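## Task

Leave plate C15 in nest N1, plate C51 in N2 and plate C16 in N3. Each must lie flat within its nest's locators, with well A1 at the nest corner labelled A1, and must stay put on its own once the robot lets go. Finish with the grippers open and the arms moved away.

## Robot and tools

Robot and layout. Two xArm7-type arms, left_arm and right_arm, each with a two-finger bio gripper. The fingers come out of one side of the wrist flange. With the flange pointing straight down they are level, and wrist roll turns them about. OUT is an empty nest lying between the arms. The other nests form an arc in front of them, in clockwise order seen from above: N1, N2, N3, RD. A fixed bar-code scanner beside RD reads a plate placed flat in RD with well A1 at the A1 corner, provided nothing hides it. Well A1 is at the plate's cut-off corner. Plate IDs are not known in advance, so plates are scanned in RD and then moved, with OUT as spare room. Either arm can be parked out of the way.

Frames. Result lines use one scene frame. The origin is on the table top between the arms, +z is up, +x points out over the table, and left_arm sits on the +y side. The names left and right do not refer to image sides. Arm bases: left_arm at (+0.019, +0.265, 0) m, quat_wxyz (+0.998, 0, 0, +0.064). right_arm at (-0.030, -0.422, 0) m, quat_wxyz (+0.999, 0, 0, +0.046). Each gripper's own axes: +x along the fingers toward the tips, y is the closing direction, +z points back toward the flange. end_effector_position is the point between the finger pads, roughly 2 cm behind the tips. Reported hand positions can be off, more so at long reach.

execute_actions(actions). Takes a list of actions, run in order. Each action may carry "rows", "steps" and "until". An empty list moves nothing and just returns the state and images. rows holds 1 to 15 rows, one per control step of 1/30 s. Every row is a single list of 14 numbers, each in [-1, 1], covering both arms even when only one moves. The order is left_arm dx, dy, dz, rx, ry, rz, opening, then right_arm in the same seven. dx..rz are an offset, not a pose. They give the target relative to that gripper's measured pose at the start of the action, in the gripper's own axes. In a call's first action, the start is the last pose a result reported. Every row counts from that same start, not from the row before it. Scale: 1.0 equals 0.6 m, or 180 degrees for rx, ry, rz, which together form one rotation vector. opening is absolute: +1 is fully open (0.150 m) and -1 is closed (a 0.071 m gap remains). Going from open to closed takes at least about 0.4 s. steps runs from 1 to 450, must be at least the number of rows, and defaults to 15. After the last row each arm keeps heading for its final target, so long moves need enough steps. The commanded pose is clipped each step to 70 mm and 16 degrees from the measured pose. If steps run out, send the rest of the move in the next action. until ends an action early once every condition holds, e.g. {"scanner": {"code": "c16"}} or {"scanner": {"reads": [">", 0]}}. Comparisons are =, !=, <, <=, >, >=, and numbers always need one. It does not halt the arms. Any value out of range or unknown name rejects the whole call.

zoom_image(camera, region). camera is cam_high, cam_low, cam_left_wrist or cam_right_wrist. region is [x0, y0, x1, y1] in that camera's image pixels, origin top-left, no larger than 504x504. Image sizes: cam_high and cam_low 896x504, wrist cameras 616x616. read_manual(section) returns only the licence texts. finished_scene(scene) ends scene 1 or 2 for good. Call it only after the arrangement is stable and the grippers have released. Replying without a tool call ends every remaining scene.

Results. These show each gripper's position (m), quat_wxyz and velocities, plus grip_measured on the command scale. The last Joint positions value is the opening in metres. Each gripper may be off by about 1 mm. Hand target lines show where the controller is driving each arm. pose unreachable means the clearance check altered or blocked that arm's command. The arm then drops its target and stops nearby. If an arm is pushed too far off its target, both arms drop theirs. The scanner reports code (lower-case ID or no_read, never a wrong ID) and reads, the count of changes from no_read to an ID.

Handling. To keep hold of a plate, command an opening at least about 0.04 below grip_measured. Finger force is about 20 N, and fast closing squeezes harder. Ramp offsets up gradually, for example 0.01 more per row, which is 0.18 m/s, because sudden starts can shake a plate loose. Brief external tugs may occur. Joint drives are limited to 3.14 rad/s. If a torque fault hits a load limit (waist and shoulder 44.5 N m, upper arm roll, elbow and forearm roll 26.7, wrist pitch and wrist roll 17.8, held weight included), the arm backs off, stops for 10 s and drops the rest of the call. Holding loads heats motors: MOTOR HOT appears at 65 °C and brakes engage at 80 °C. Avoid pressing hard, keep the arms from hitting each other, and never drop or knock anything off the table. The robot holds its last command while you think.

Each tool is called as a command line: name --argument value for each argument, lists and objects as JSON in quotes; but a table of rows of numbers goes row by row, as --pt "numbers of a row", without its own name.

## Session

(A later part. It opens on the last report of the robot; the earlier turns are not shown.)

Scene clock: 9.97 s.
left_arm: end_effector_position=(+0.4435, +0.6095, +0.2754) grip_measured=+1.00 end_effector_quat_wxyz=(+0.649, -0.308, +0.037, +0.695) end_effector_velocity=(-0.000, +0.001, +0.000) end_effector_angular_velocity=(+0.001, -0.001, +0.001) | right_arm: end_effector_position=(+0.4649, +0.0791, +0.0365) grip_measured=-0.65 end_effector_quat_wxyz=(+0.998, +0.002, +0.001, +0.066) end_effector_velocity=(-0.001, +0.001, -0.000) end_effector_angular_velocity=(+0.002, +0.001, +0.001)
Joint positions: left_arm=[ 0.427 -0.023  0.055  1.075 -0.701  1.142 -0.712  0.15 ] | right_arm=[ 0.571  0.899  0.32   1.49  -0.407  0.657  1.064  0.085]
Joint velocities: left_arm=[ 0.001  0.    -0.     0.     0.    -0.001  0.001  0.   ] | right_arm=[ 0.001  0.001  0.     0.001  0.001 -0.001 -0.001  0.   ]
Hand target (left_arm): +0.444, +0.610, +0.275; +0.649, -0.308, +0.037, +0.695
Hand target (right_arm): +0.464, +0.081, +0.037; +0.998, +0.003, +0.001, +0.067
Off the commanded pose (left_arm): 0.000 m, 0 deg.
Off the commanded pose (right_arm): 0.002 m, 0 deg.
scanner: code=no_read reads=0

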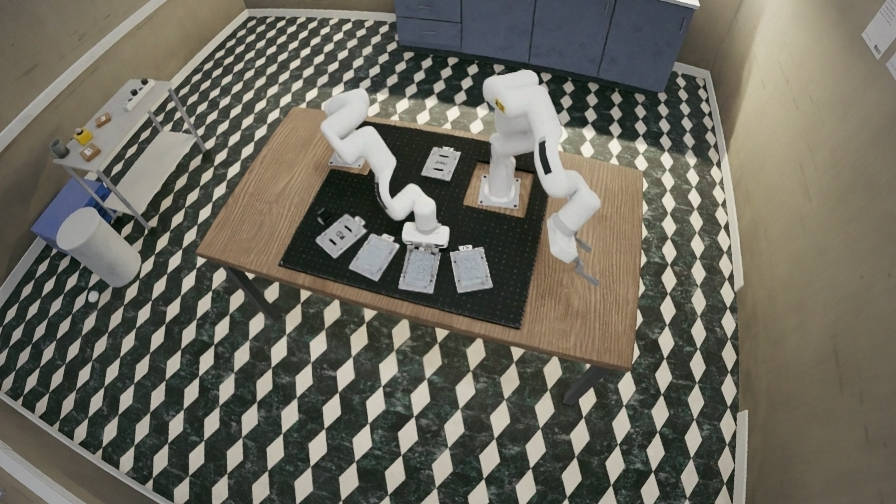

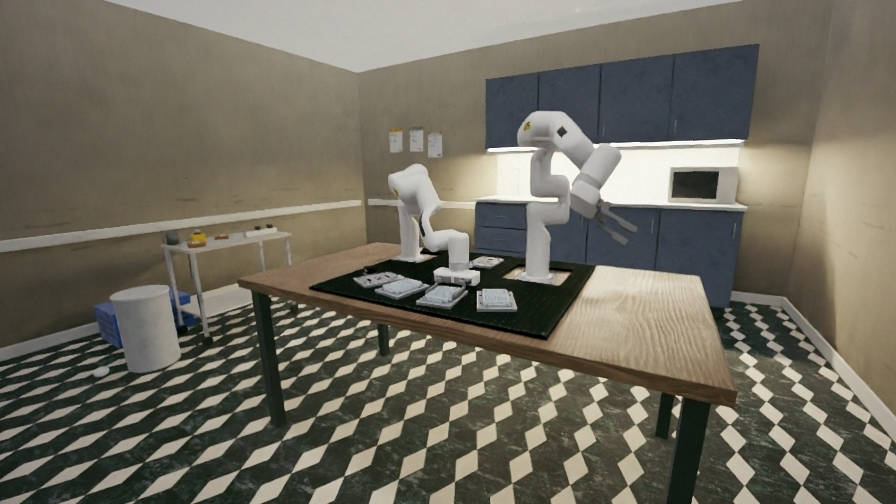

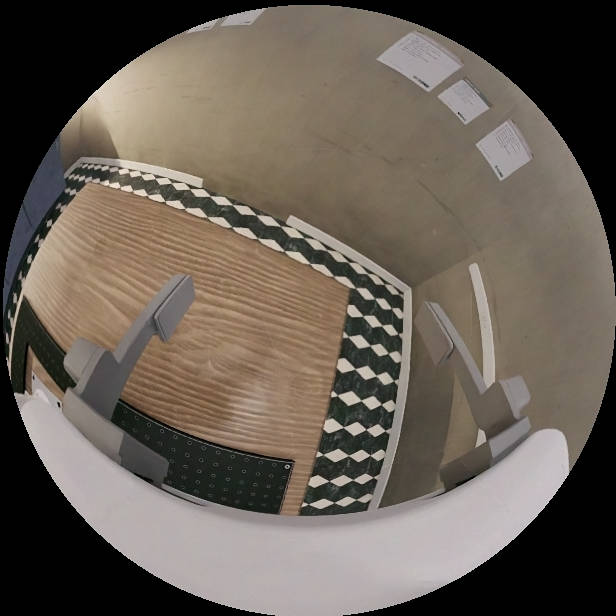

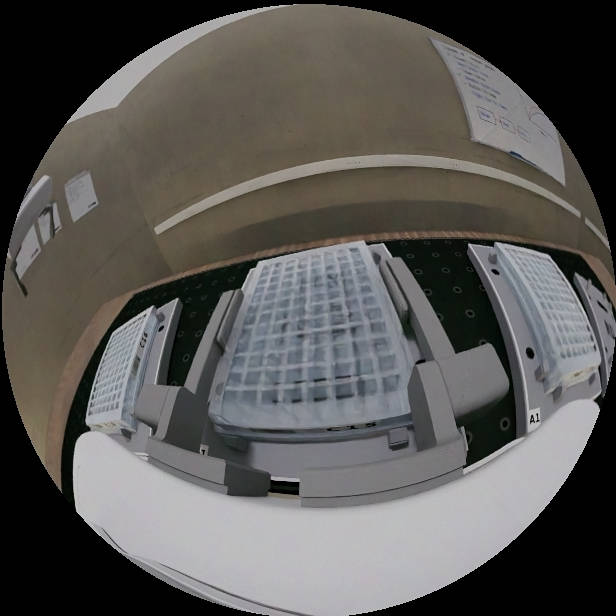

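execute_actions --actions '[{"rows": [[0,0,0,0,0,0,1, 0,0,0.004,0,0,0,-0.8],[0,0,0,0,0,0,1, 0,0,0.012,0,0,0,-0.8],[0,0,0,0,0,0,1, 0,0,0.025,0,0,0,-0.8],[0,0,0,0,0,0,1, 0,0,0.04,0,0,0,-0.8],[0,0,0,0,0,0,1, 0,0,0.056,0,0,0,-0.8],[0,0,0,0,0,0,1, 0,0,0.072,0,0,0,-0.8],[0,0,0,0,0,0,1, 0,0,0.086,0,0,0,-0.8],[0,0,0,0,0,0,1, 0,0,0.094,0,0,0,-0.8],[0,0,0,0,0,0,1, 0,0,0.097,0,0,0,-0.8]], "steps": 16}, {"rows": [[0,0,0,0,0,0,1, -0.0006,-0.0018,0,0,0,-0.0007,-0.8],[0,0,0,0,0,0,1, -0.0022,-0.0071,0,0,0,-0.0027,-0.8],[0,0,0,0,0,0,1, -0.0049,-0.0155,0,0,0,-0.006,-0.8],[0,0,0,0,0,0,1, -0.0085,-0.027,0,0,0,-0.0104,-0.8],[0,0,0,0,0,0,1, -0.013,-0.0411,0,0,0,-0.0159,-0.8],[0,0,0,0,0,0,1, -0.0182,-0.0578,0,0,0,-0.0223,-0.8],[0,0,0,0,0,0,1, -0.0241,-0.0766,0,0,0,-0.0296,-0.8],[0,0,0,0,0,0,1, -0.0307,-0.0974,0,0,0,-0.0376,-0.8],[0,0,0,0,0,0,1, -0.0378,-0.1199,0,0,0,-0.0463,-0.8],[0,0,0,0,0,0,1, -0.0453,-0.144,0,0,0,-0.0556,-0.8],[0,0,0,0,0,0,1, -0.0533,-0.1692,0,0,0,-0.0653,-0.8],[0,0,0,0,0,0,1, -0.0615,-0.1955,0,0,0,-0.0755,-0.8],[0,0,0,0,0,0,1, -0.07,-0.2225,0,0,0,-0.0859,-0.8],[0,0,0,0,0,0,1, -0.0787,-0.2499,0,0,0,-0.0965,-0.8],[0,0,0,0,0,0,1, -0.0874,-0.2777,0,0,0,-0.1072,-0.8]], "steps": 15}, {"rows": [[0,0,0,0,0,0,1, 0.0009,-0.029,0,0,0,-0.0107,-0.8],[0,0,0,0,0,0,1, 0.0018,-0.0578,0,0,0,-0.0213,-0.8],[0,0,0,0,0,0,1, 0.0027,-0.0861,0,0,0,-0.0317,-0.8],[0,0,0,0,0,0,1, 0.0036,-0.1136,0,0,0,-0.0419,-0.8],[0,0,0,0,0,0,1, 0.0044,-0.14,0,0,0,-0.0516,-0.8],[0,0,0,0,0,0,1, 0.0052,-0.1652,0,0,0,-0.0609,-0.8],[0,0,0,0,0,0,1, 0.006,-0.1888,0,0,0,-0.0696,-0.8],[0,0,0,0,0,0,1, 0.0067,-0.2106,0,0,0,-0.0776,-0.8],[0,0,0,0,0,0,1, 0.0073,-0.2303,0,0,0,-0.0849,-0.8],[0,0,0,0,0,0,1, 0.0078,-0.2477,0,0,0,-0.0913,-0.8],[0,0,0,0,0,0,1, 0.0083,-0.2625,0,0,0,-0.0968,-0.8],[0,0,0,0,0,0,1, 0.0087,-0.2745,0,0,0,-0.1012,-0.8],[0,0,0,0,0,0,1, 0.009,-0.2834,0,0,0,-0.1045,-0.8],[0,0,0,0,0,0,1, 0.0091,-0.2889,0,0,0,-0.1065,-0.8],[0,0,0,0,0,0,1, 0.0092,-0.2908,0,0,0,-0.1072,-0.8]], "steps": 24}]'

Scene clock: 13.10 s.
left_arm: end_effector_position=(+0.4435, +0.6095, +0.2754) grip_measured=+1.00 end_effector_quat_wxyz=(+0.649, -0.308, +0.037, +0.695) end_effector_velocity=(-0.001, +0.001, -0.001) end_effector_angular_velocity=(-0.000, +0.001, +0.002) | right_arm: end_effector_position=(+0.4345, -0.2095, +0.0914) grip_measured=-0.65 end_effector_quat_wxyz=(+0.975, -0.004, +0.004, -0.220) end_effector_velocity=(+0.001, -0.007, -0.001) end_effector_angular_velocity=(-0.005, +0.002, -0.013)
Joint positions: left_arm=[ 0.427 -0.023  0.055  1.075 -0.701  1.142 -0.712  0.15 ] | right_arm=[ 0.319  0.365  0.259  0.76  -0.223  0.426  1.303  0.085]
Joint velocities: left_arm=[ 0.002  0.001  0.     0.     0.     0.    -0.     0.   ] | right_arm=[-0.006 -0.001 -0.007 -0.005  0.001  0.     0.     0.   ]
Hand target (left_arm): +0.444, +0.610, +0.275; +0.649, -0.308, +0.037, +0.695
Hand target (right_arm): +0.435, -0.211, +0.091; +0.975, -0.005, +0.004, -0.221
Off the commanded pose (left_arm): 0.000 m, 0 deg.
Off the commanded pose (right_arm): 0.001 m, 0 deg.
scanner: code=no_read reads=0

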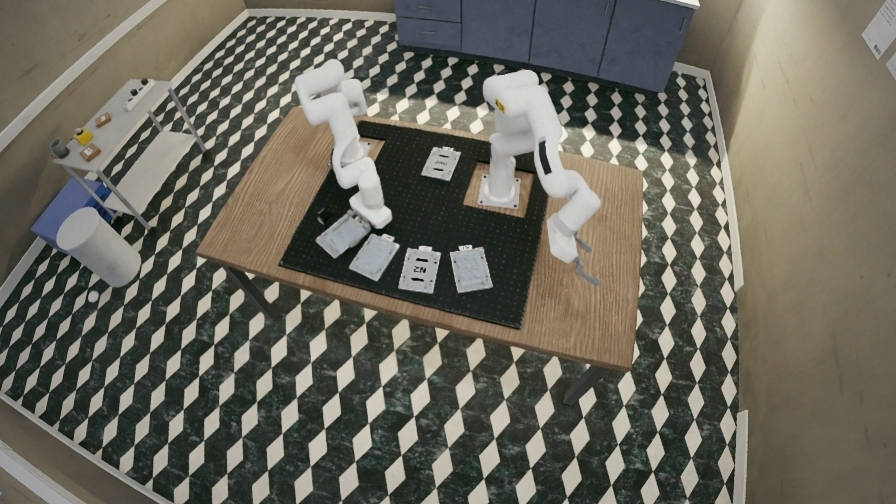

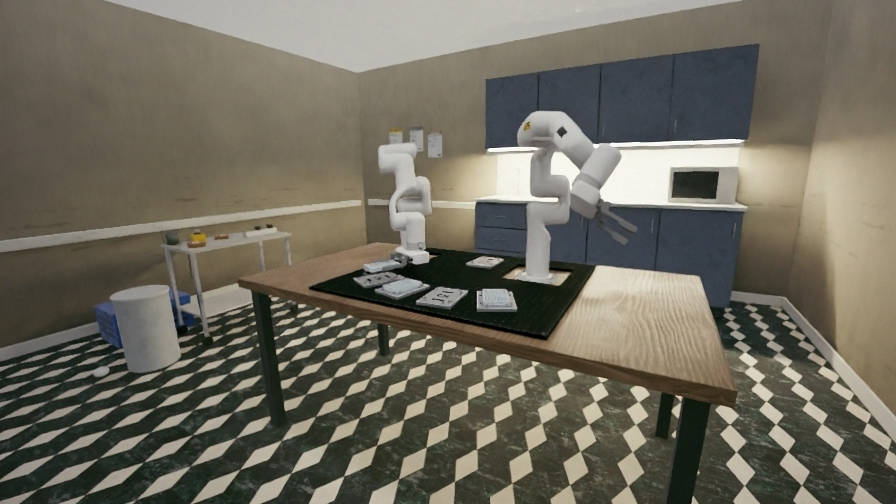

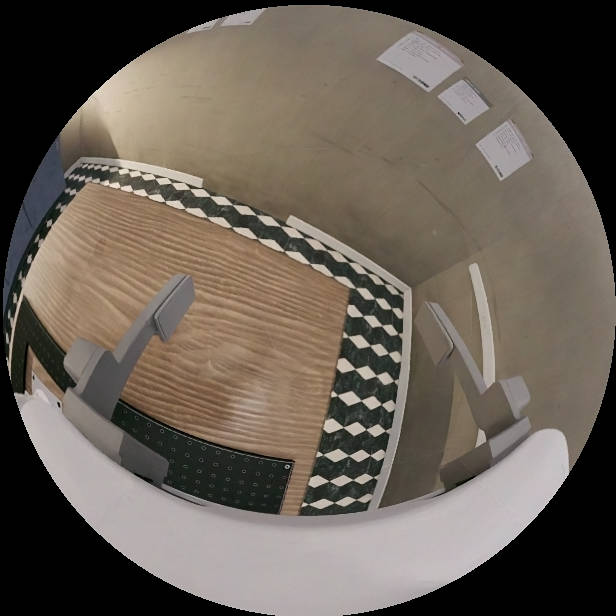

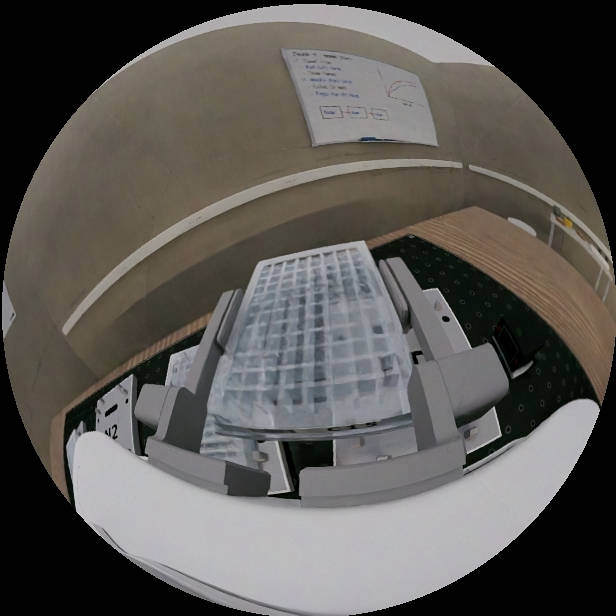

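execute_actions --actions '[{"rows": [[0,0,0,0,0,0,1, -0.0003,-0.006,0,0,0,-0.002,-0.8],[0,0,0,0,0,0,1, -0.001,-0.018,0,0.0005,-0.0005,-0.006,-0.8],[0,0,0,0,0,0,1, -0.0017,-0.035,0,0.001,-0.001,-0.011,-0.8],[0,0,0,0,0,0,1, -0.0025,-0.054,-0.003,0.0015,-0.0015,-0.016,-0.8],[0,0,0,0,0,0,1, -0.0033,-0.072,-0.008,0.002,-0.002,-0.021,-0.8],[0,0,0,0,0,0,1, -0.004,-0.088,-0.016,0.0025,-0.0025,-0.026,-0.8],[0,0,0,0,0,0,1, -0.0045,-0.099,-0.026,0.0025,-0.0025,-0.0295,-0.8],[0,0,0,0,0,0,1, -0.0047,-0.1047,-0.036,0.0025,-0.0025,-0.0311,-0.8],[0,0,0,0,0,0,1, -0.0047,-0.1047,-0.045,0.0025,-0.0025,-0.0311,-0.8],[0,0,0,0,0,0,1, -0.0047,-0.1047,-0.052,0.0025,-0.0025,-0.0311,-0.8]], "steps": 22}]'

zoom_image --camera "cam_high" --region '[300, 190, 410, 280]'

Scene clock: 14.13 s.
left_arm: end_effector_position=(+0.4435, +0.6095, +0.2754) grip_measured=+1.00 end_effector_quat_wxyz=(+0.649, -0.308, +0.037, +0.695) end_effector_velocity=(+0.000, -0.000, -0.000) end_effector_angular_velocity=(+0.000, +0.000, -0.001) | right_arm: end_effector_position=(+0.4048, -0.2649, +0.0613) grip_measured=-0.65 end_effector_quat_wxyz=(+0.964, -0.001, -0.001, -0.267) end_effector_velocity=(-0.002, -0.003, -0.003) end_effector_angular_velocity=(-0.005, +0.006, -0.004)
Joint positions: left_arm=[ 0.427 -0.023  0.055  1.075 -0.701  1.142 -0.712  0.15 ] | right_arm=[ 0.332  0.374  0.176  0.61  -0.277  0.25   1.398  0.085]
Joint velocities: left_arm=[-0.001 -0.    -0.    -0.     0.    -0.    -0.     0.   ] | right_arm=[ 0.001  0.003 -0.003 -0.005 -0.001  0.     0.003  0.   ]
Hand target (left_arm): +0.444, +0.610, +0.275; +0.649, -0.308, +0.037, +0.695
Hand target (right_arm): +0.405, -0.265, +0.061; +0.964, -0.002, -0.001, -0.268
Off the commanded pose (left_arm): 0.000 m, 0 deg.
Off the commanded pose (right_arm): 0.001 m, 0 deg.
scanner: code=no_read reads=0

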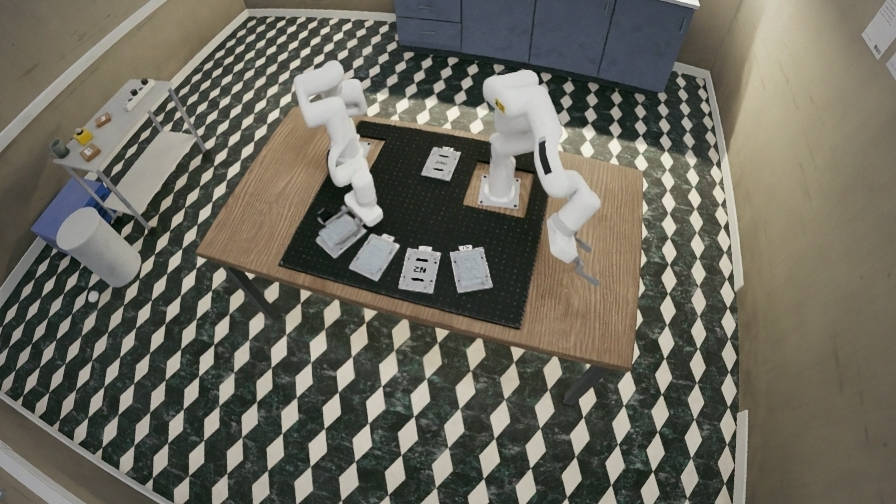

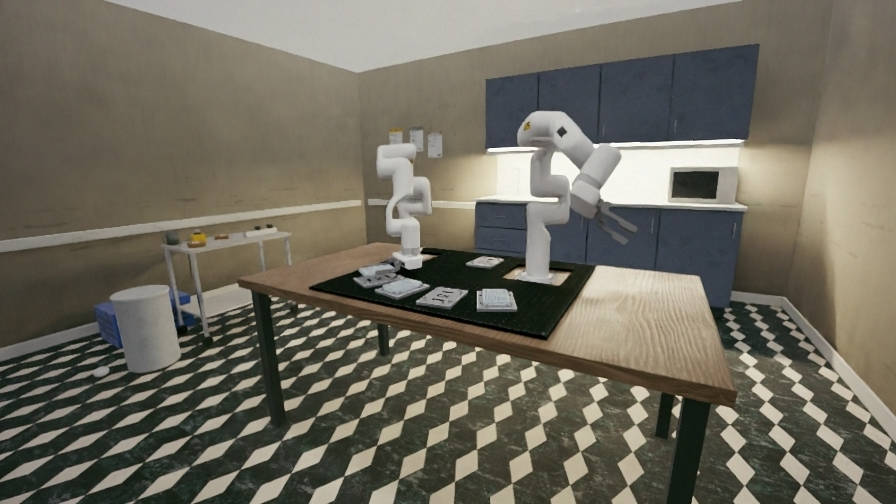

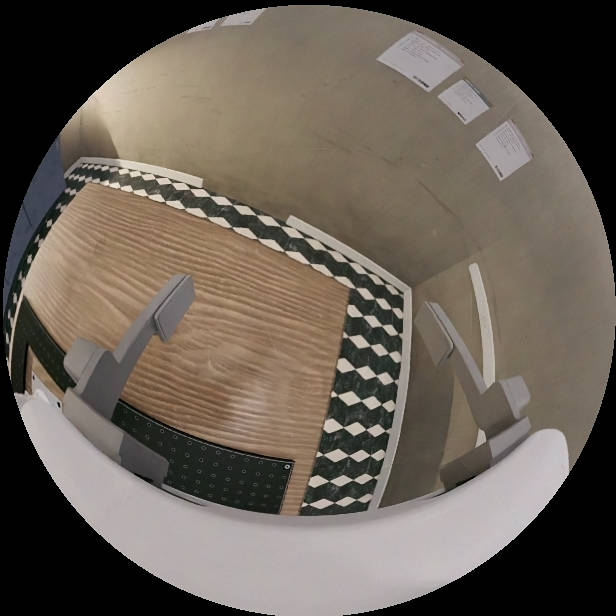

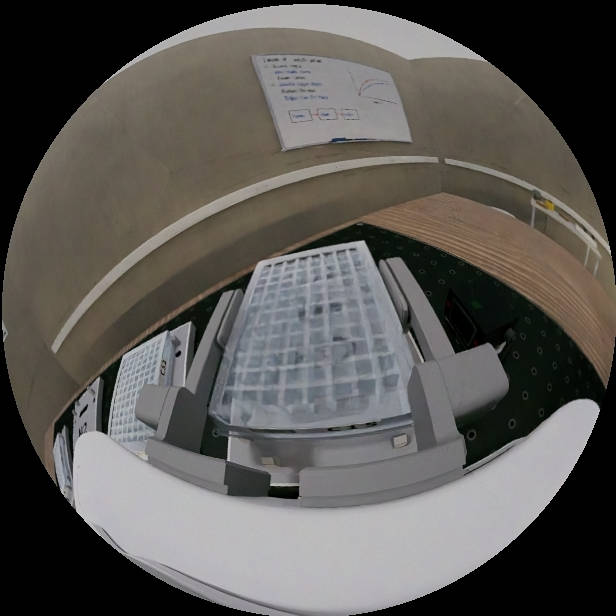

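Region (300, 190, 410, 280) of cam_high's 896x504 image, scaled by 4.582, with more detail than that image has; it fills the top 412 rows of this view, and the rest is white.

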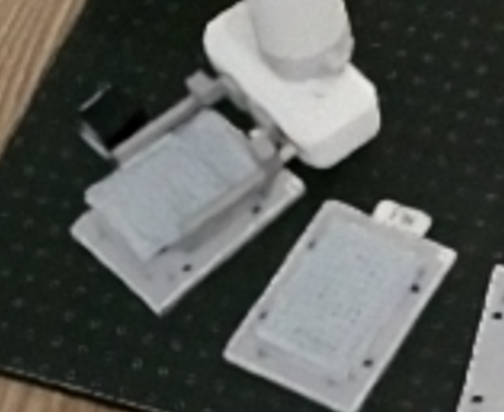

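execute_actions --actions '[{"rows": [[0,0,0,0,0,0,1, 0,0,-0.003,0,0,0.004,-0.8],[0,0,0,0,0,0,1, 0,0,-0.008,0,0,0.01,-0.8],[0,0,0,0,0,0,1, 0,0,-0.013,0,0,0.015,-0.8],[0,0,0,0,0,0,1, 0,0,-0.017,0,0,0.0167,-0.8]], "steps": 14}]'

zoom_image --camera "cam_right_wrist" --region '[190, 230, 450, 490]'

Scene clock: 14.90 s.
left_arm: end_effector_position=(+0.4435, +0.6095, +0.2754) grip_measured=+1.00 end_effector_quat_wxyz=(+0.649, -0.308, +0.037, +0.695) end_effector_velocity=(-0.000, +0.000, -0.001) end_effector_angular_velocity=(-0.001, +0.002, +0.001) | right_arm: end_effector_position=(+0.4049, -0.2647, +0.0513) grip_measured=-0.65 end_effector_quat_wxyz=(+0.970, -0.001, -0.002, -0.242) end_effector_velocity=(-0.001, -0.002, -0.000) end_effector_angular_velocity=(-0.002, +0.001, -0.003)
Joint positions: left_arm=[ 0.427 -0.023  0.055  1.075 -0.701  1.142 -0.712  0.15 ] | right_arm=[ 0.332  0.399  0.158  0.595 -0.315  0.21   1.368  0.085]
Joint velocities: left_arm=[ 0.     0.001 -0.     0.     0.    -0.    -0.001  0.   ] | right_arm=[-0.001 -0.    -0.002 -0.002 -0.    -0.     0.002  0.   ]
Hand target (left_arm): +0.444, +0.610, +0.275; +0.649, -0.308, +0.037, +0.695
Hand target (right_arm): +0.405, -0.265, +0.051; +0.970, -0.001, -0.001, -0.242
Off the commanded pose (left_arm): 0.000 m, 0 deg.
Off the commanded pose (right_arm): 0.000 m, 0 deg.
scanner: code=no_read reads=0

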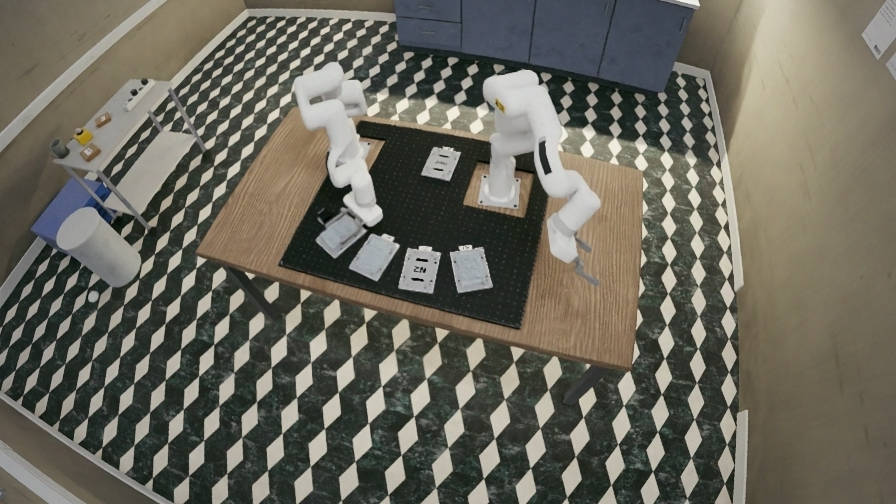

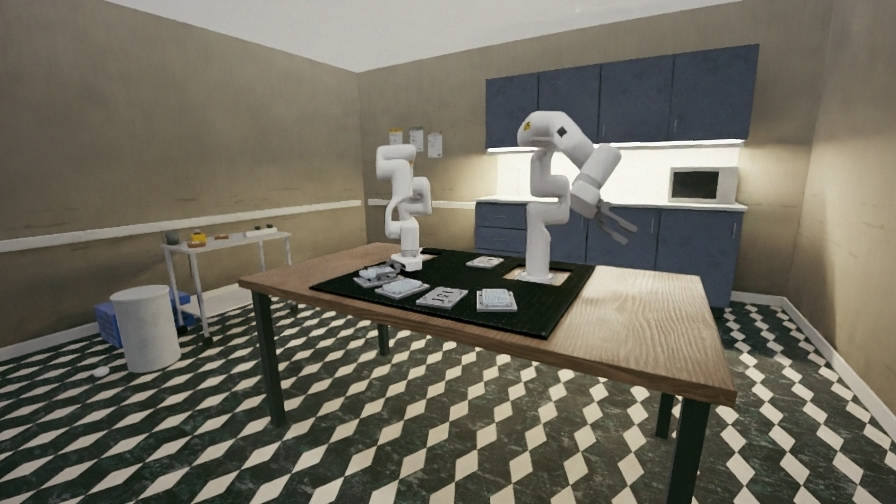

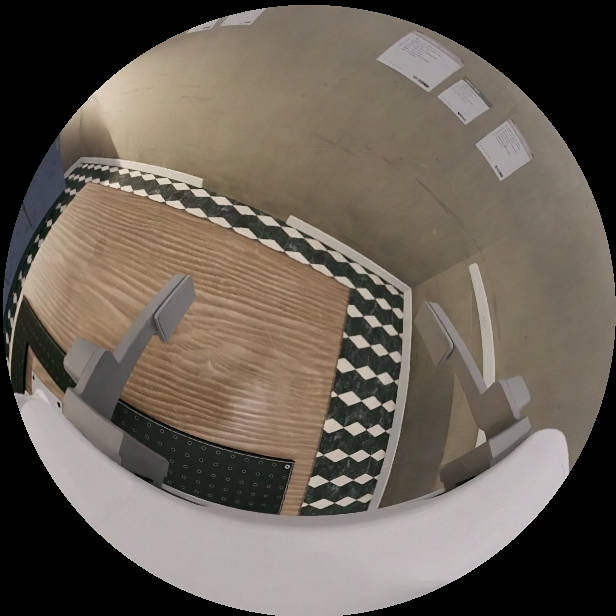

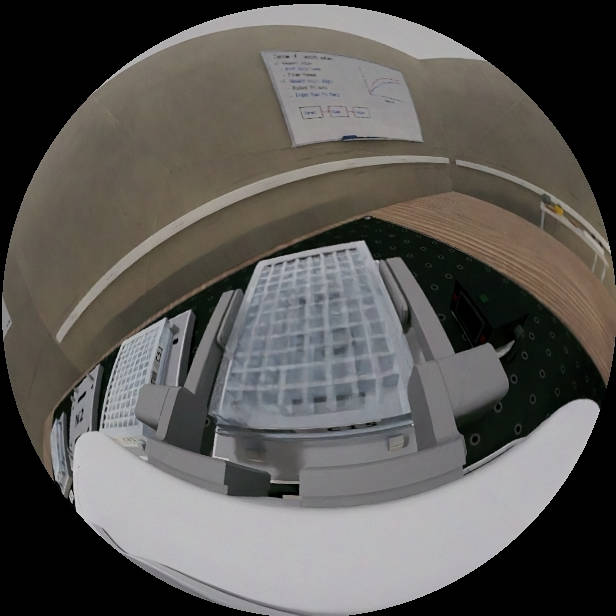

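Region (190, 230, 450, 490) of cam_right_wrist's 616x616 image, scaled by 1.938, with more detail than that image has.

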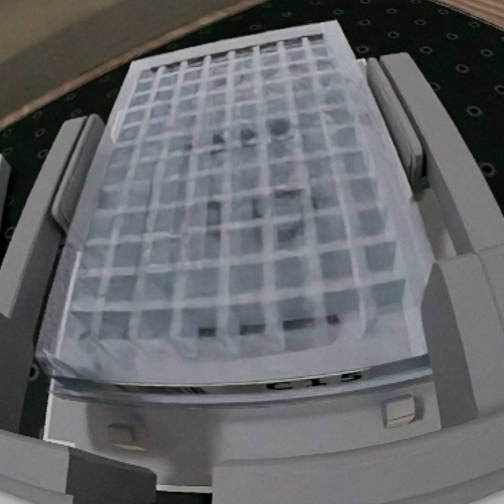

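execute_actions --actions '[{"rows": [[0,0,0,0,0,0,1, 0,0,-0.003,0,0,0.003,-0.8],[0,0,0,0,0,0,1, 0,0,-0.008,0,0,0.0055,-0.8],[0,0,0,0,0,0,1, 0,0,-0.013,0,0,0.0055,-0.8],[0,0,0,0,0,0,1, 0,0,-0.018,0,0,0.0055,-0.8],[0,0,0,0,0,0,1, 0,0,-0.023,0,0,0.0055,-0.8],[0,0,0,0,0,0,1, 0,0,-0.027,0,0,0.0055,-0.8]], "steps": 18}]'

Scene clock: 15.67 s.
left_arm: end_effector_position=(+0.4435, +0.6095, +0.2754) grip_measured=+1.00 end_effector_quat_wxyz=(+0.649, -0.308, +0.037, +0.695) end_effector_velocity=(-0.000, +0.000, -0.000) end_effector_angular_velocity=(-0.001, +0.001, +0.000) | right_arm: end_effector_position=(+0.4048, -0.2639, +0.0351) grip_measured=-0.65 end_effector_quat_wxyz=(+0.973, -0.001, -0.001, -0.232) end_effector_velocity=(-0.000, -0.001, +0.000) end_effector_angular_velocity=(+0.001, -0.001, -0.005)
Joint positions: left_arm=[ 0.427 -0.023  0.055  1.075 -0.701  1.142 -0.712  0.15 ] | right_arm=[ 0.36   0.454  0.12   0.604 -0.352  0.161  1.377  0.085]
Joint velocities: left_arm=[ 0.  0. -0. -0.  0.  0. -0.  0.] | right_arm=[-0.    -0.    -0.002 -0.001  0.001 -0.002  0.004 -0.   ]
Hand target (left_arm): +0.444, +0.610, +0.275; +0.649, -0.308, +0.037, +0.695
Hand target (right_arm): +0.405, -0.265, +0.035; +0.972, -0.001, -0.001, -0.234
Off the commanded pose (left_arm): 0.000 m, 0 deg.
Off the commanded pose (right_arm): 0.001 m, 0 deg.
scanner: code=no_read reads=0

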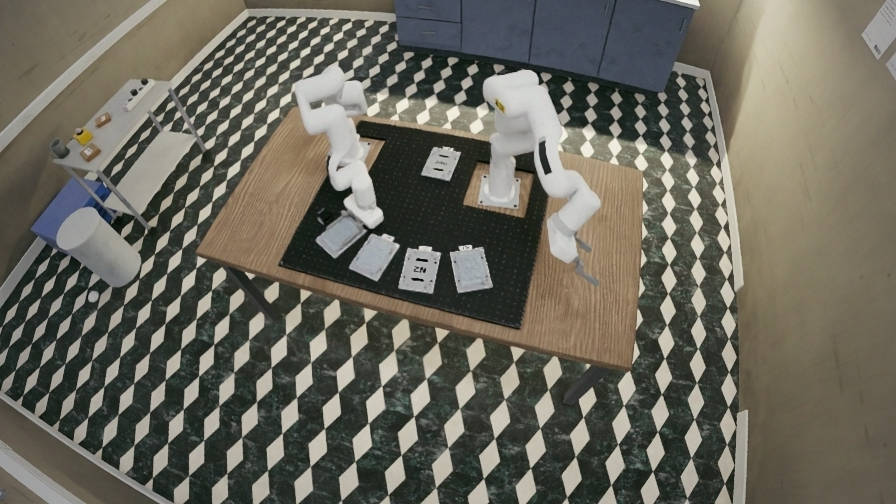

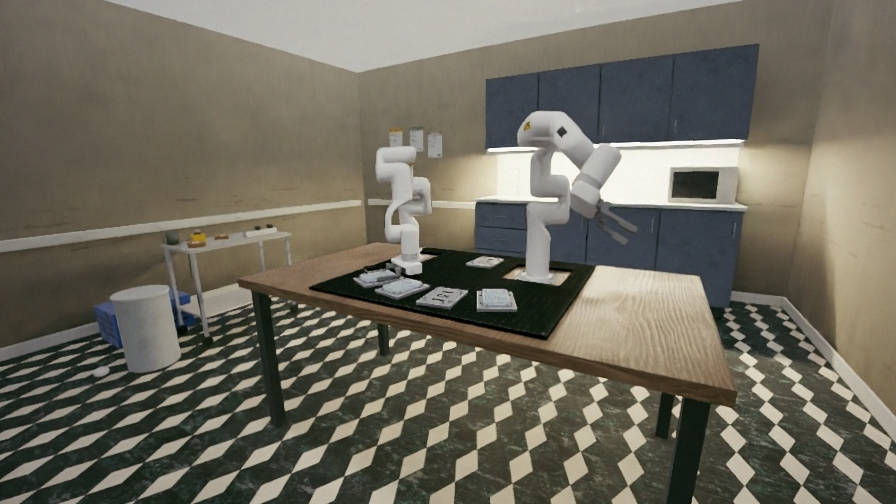

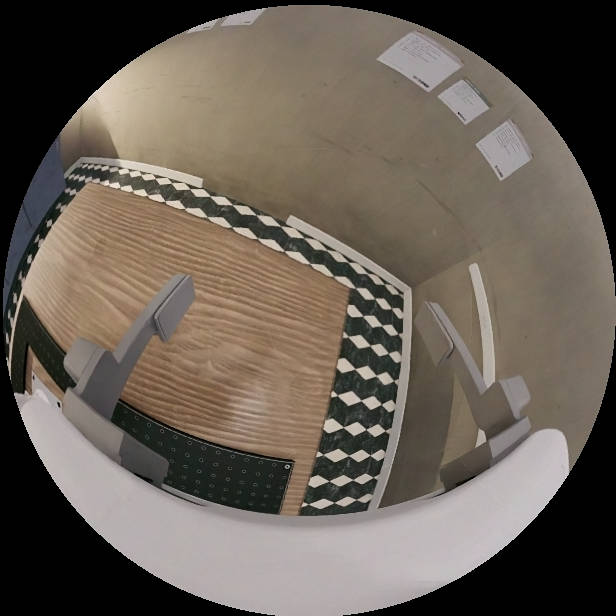

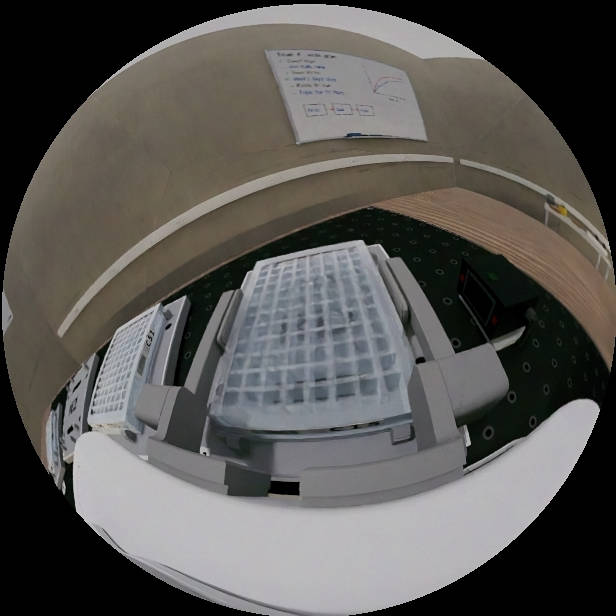

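execute_actions --actions '[{"rows": [[0,0,0,0,0,0,1, 0,0,0.001,0,0,0,-0.62],[0,0,0,0,0,0,1, 0,0,0.001,0,0,0,-0.5],[0,0,0,0,0,0,1, 0,0,0.001,0,0,0,-0.38],[0,0,0,0,0,0,1, 0,0,0.001,0,0,0,-0.27],[0,0,0,0,0,0,1, 0,0,0.001,0,0,0,-0.2]], "steps": 10}, {"rows": [[0,0,0,0,0,0,1, 0,0,0.01,0,0,0,-0.2],[0,0,0,0,0,0,1, 0,0,0.03,0,0,0,-0.2],[0,0,0,0,0,0,1, 0,0,0.05,0,0,0,-0.2],[0,0,0,0,0,0,1, 0,0,0.067,0,0,0,-0.2]], "steps": 13}, {"rows": [[0,0,0,0,0,0,1, -0.002,0.012,0,0,0,0.004,-0.2],[0,0,0,0,0,0,1, -0.006,0.04,0,0,0,0.013,-0.2],[0,0,0,0,0,0,1, -0.012,0.08,0,0,0,0.026,-0.2],[0,0,0,0,0,0,1, -0.019,0.13,0,0,0,0.043,-0.2],[0,0,0,0,0,0,1, -0.026,0.18,0,0,0,0.059,-0.2],[0,0,0,0,0,0,1, -0.033,0.225,0,0,0,0.074,-0.2],[0,0,0,0,0,0,1, -0.038,0.262,0,0,0,0.086,-0.2],[0,0,0,0,0,0,1, -0.0415,0.283,0,0,0,0.093,-0.2],[0,0,0,0,0,0,1, -0.0423,0.2905,0,0,0,0.0956,-0.2],[0,0,0,0,0,0,1, -0.0423,0.2905,0,0,0,0.0956,-0.2],[0,0,0,0,0,0,1, -0.0423,0.2905,0,0,0,0.0956,-0.2],[0,0,0,0,0,0,1, -0.0423,0.2905,-0.008,0,0,0.0956,-0.2],[0,0,0,0,0,0,1, -0.0423,0.2905,-0.02,0,0,0.0956,-0.2],[0,0,0,0,0,0,1, -0.0423,0.2905,-0.033,0,0,0.0956,-0.2],[0,0,0,0,0,0,1, -0.0423,0.2905,-0.042,0,0,0.0956,-0.2]], "steps": 26}]'

Scene clock: 17.93 s.
left_arm: end_effector_position=(+0.4435, +0.6095, +0.2754) grip_measured=+1.00 end_effector_quat_wxyz=(+0.649, -0.308, +0.037, +0.695) end_effector_velocity=(-0.000, +0.000, +0.000) end_effector_angular_velocity=(+0.001, -0.001, +0.001) | right_arm: end_effector_position=(+0.4617, -0.0987, +0.0498) grip_measured=-0.20 end_effector_quat_wxyz=(+0.996, -0.001, -0.001, -0.086) end_effector_velocity=(-0.001, -0.002, -0.004) end_effector_angular_velocity=(-0.006, +0.006, -0.003)
Joint positions: left_arm=[ 0.427 -0.023  0.055  1.075 -0.701  1.142 -0.712  0.15 ] | right_arm=[ 0.415  0.62   0.257  1.015 -0.366  0.436  1.226  0.103]
Joint velocities: left_arm=[ 0.001 -0.001 -0.    -0.     0.    -0.001 -0.     0.   ] | right_arm=[ 0.001  0.006 -0.003 -0.001  0.001  0.002  0.001  0.   ]
Hand target (left_arm): +0.444, +0.610, +0.275; +0.649, -0.308, +0.037, +0.695
Hand target (right_arm): +0.462, -0.099, +0.049; +0.996, -0.002, -0.001, -0.086
Off the commanded pose (left_arm): 0.000 m, 0 deg.
Off the commanded pose (right_arm): 0.000 m, 0 deg.
scanner: code=c15 reads=1

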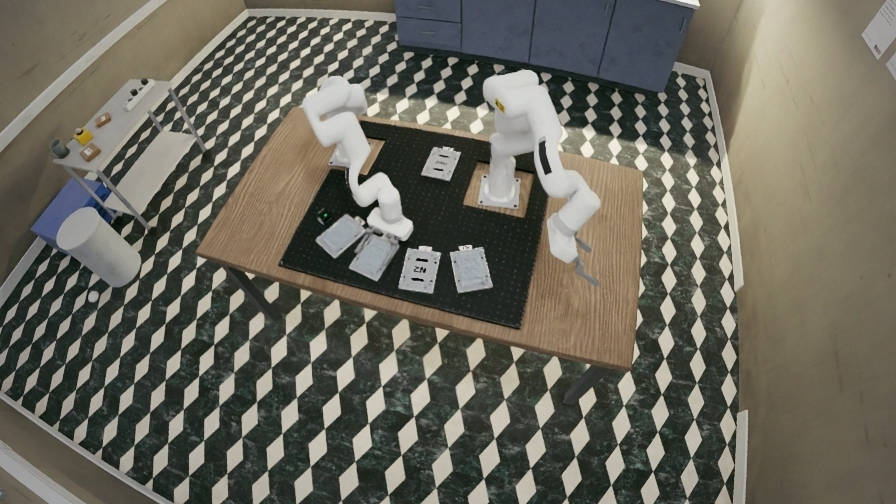

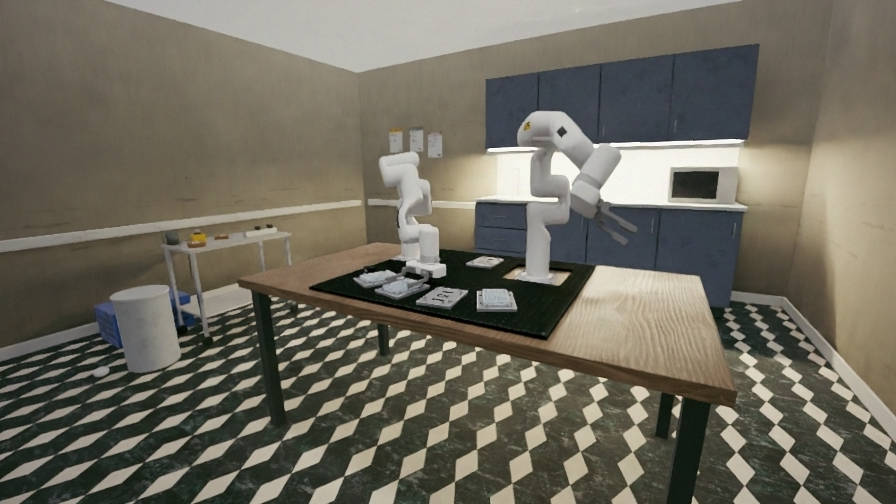

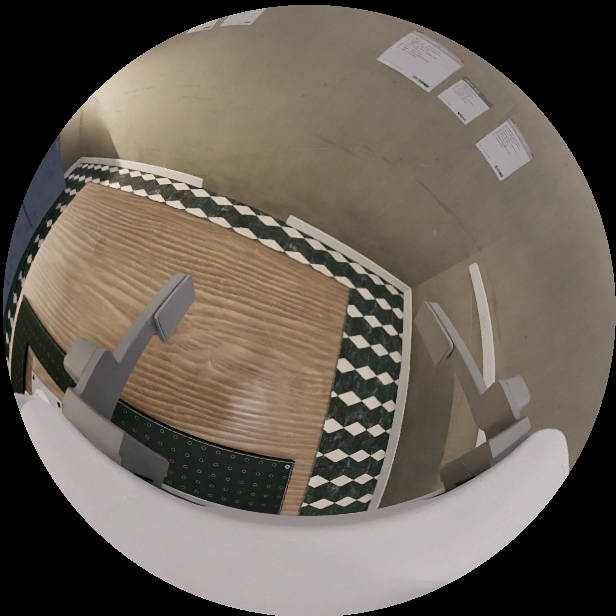

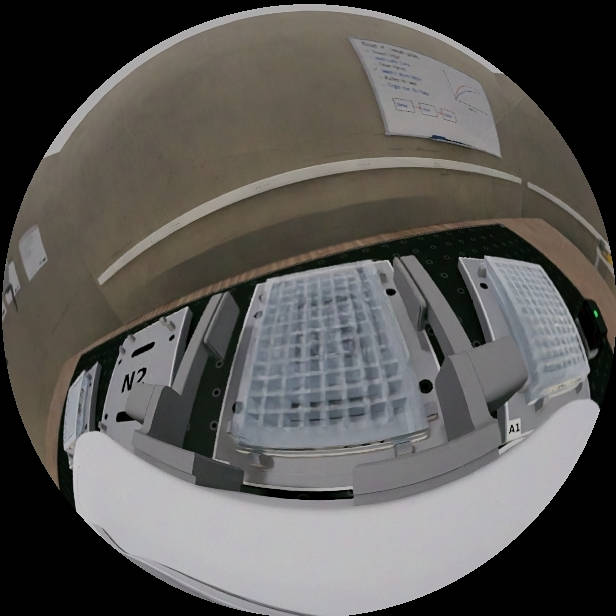

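execute_actions --actions '[{"rows": [[0,0,0,0,0,0,1, -0.004,-0.0025,-0.002,0,0,0,-0.2],[0,0,0,0,0,0,1, -0.0083,-0.005,-0.006,0,0,0,-0.2],[0,0,0,0,0,0,1, -0.0083,-0.005,-0.012,0,0,0,-0.2],[0,0,0,0,0,0,1, -0.0083,-0.005,-0.018,0,0,0,-0.2],[0,0,0,0,0,0,1, -0.0083,-0.005,-0.022,0,0,0,-0.2]], "steps": 14},{"rows": [[0,0,0,0,0,0,1, 0,0,0,0,0,0,-0.3],[0,0,0,0,0,0,1, 0,0,0,0,0,0,-0.4],[0,0,0,0,0,0,1, 0,0,0,0,0,0,-0.5],[0,0,0,0,0,0,1, 0,0,0,0,0,0,-0.58],[0,0,0,0,0,0,1, 0,0,0,0,0,0,-0.64],[0,0,0,0,0,0,1, 0,0,0,0,0,0,-0.7],[0,0,0,0,0,0,1, 0,0,0,0,0,0,-0.75],[0,0,0,0,0,0,1, 0,0,0,0,0,0,-0.8]], "steps": 15}]'

Scene clock: 19.10 s.
left_arm: end_effector_position=(+0.4435, +0.6095, +0.2754) grip_measured=+1.00 end_effector_quat_wxyz=(+0.649, -0.308, +0.037, +0.695) end_effector_velocity=(-0.000, -0.000, -0.000) end_effector_angular_velocity=(-0.001, +0.001, +0.001) | right_arm: end_effector_position=(+0.4565, -0.1010, +0.0369) grip_measured=-0.65 end_effector_quat_wxyz=(+0.996, -0.001, -0.001, -0.087) end_effector_velocity=(-0.000, +0.001, +0.000) end_effector_angular_velocity=(-0.000, -0.001, +0.003)
Joint positions: left_arm=[ 0.427 -0.023  0.055  1.075 -0.701  1.142 -0.712  0.15 ] | right_arm=[ 0.431  0.645  0.239  1.005 -0.384  0.4    1.245  0.085]
Joint velocities: left_arm=[ 0.     0.    -0.    -0.    -0.     0.    -0.001  0.   ] | right_arm=[ 0.    -0.     0.    -0.    -0.002  0.    -0.001  0.   ]
Hand target (left_arm): +0.444, +0.610, +0.275; +0.649, -0.308, +0.037, +0.695
Hand target (right_arm): +0.456, -0.101, +0.037; +0.996, -0.001, -0.001, -0.086
Off the commanded pose (left_arm): 0.000 m, 0 deg.
Off the commanded pose (right_arm): 0.000 m, 0 deg.
scanner: code=c15 reads=1

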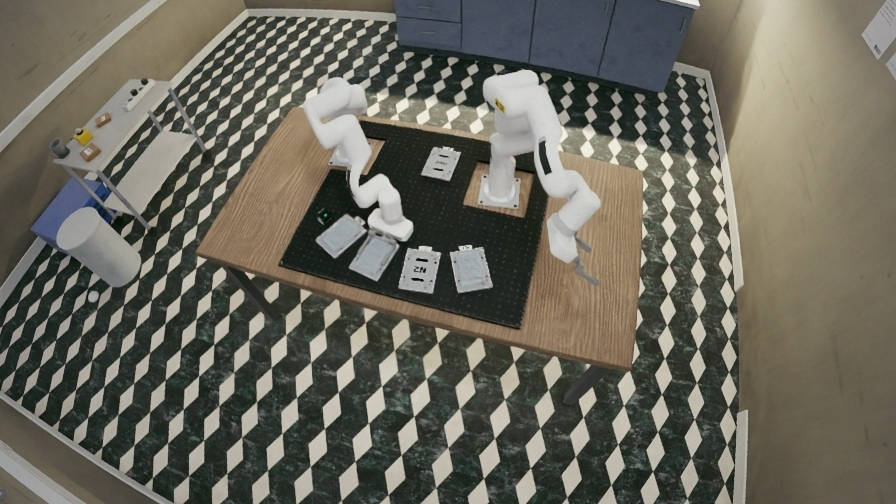

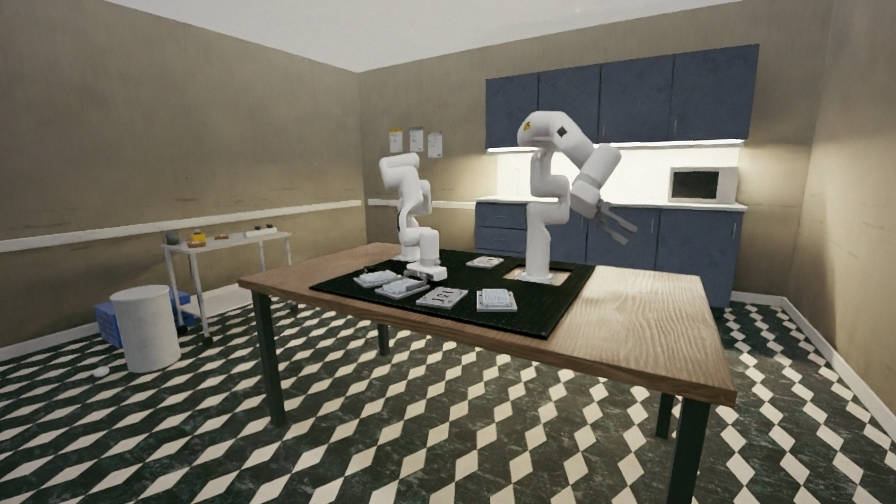

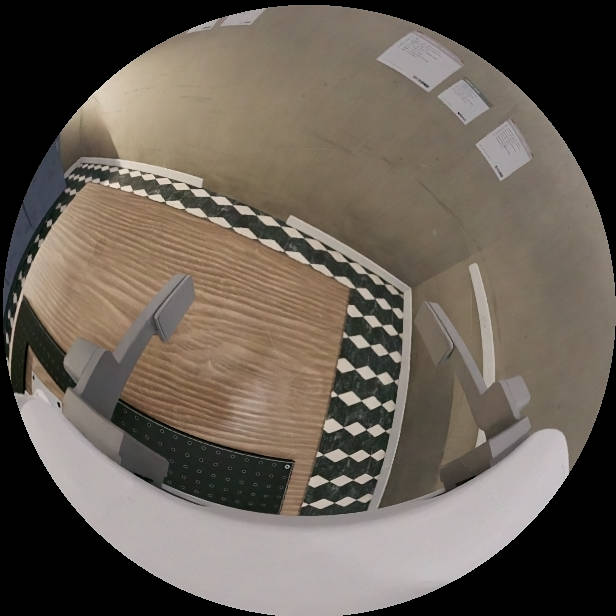

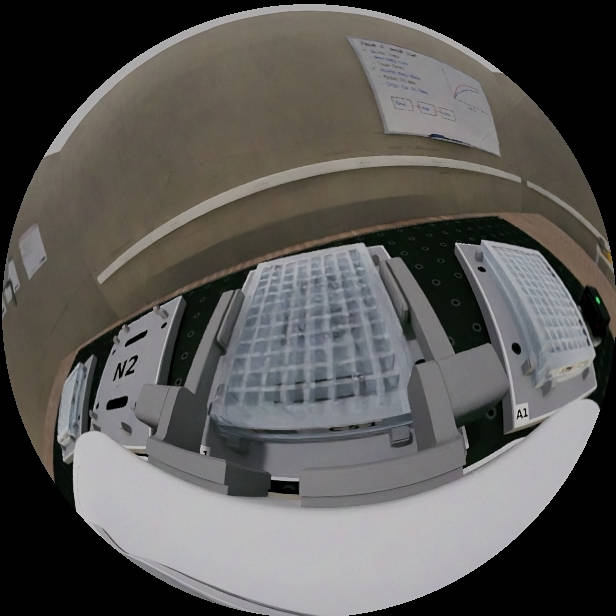

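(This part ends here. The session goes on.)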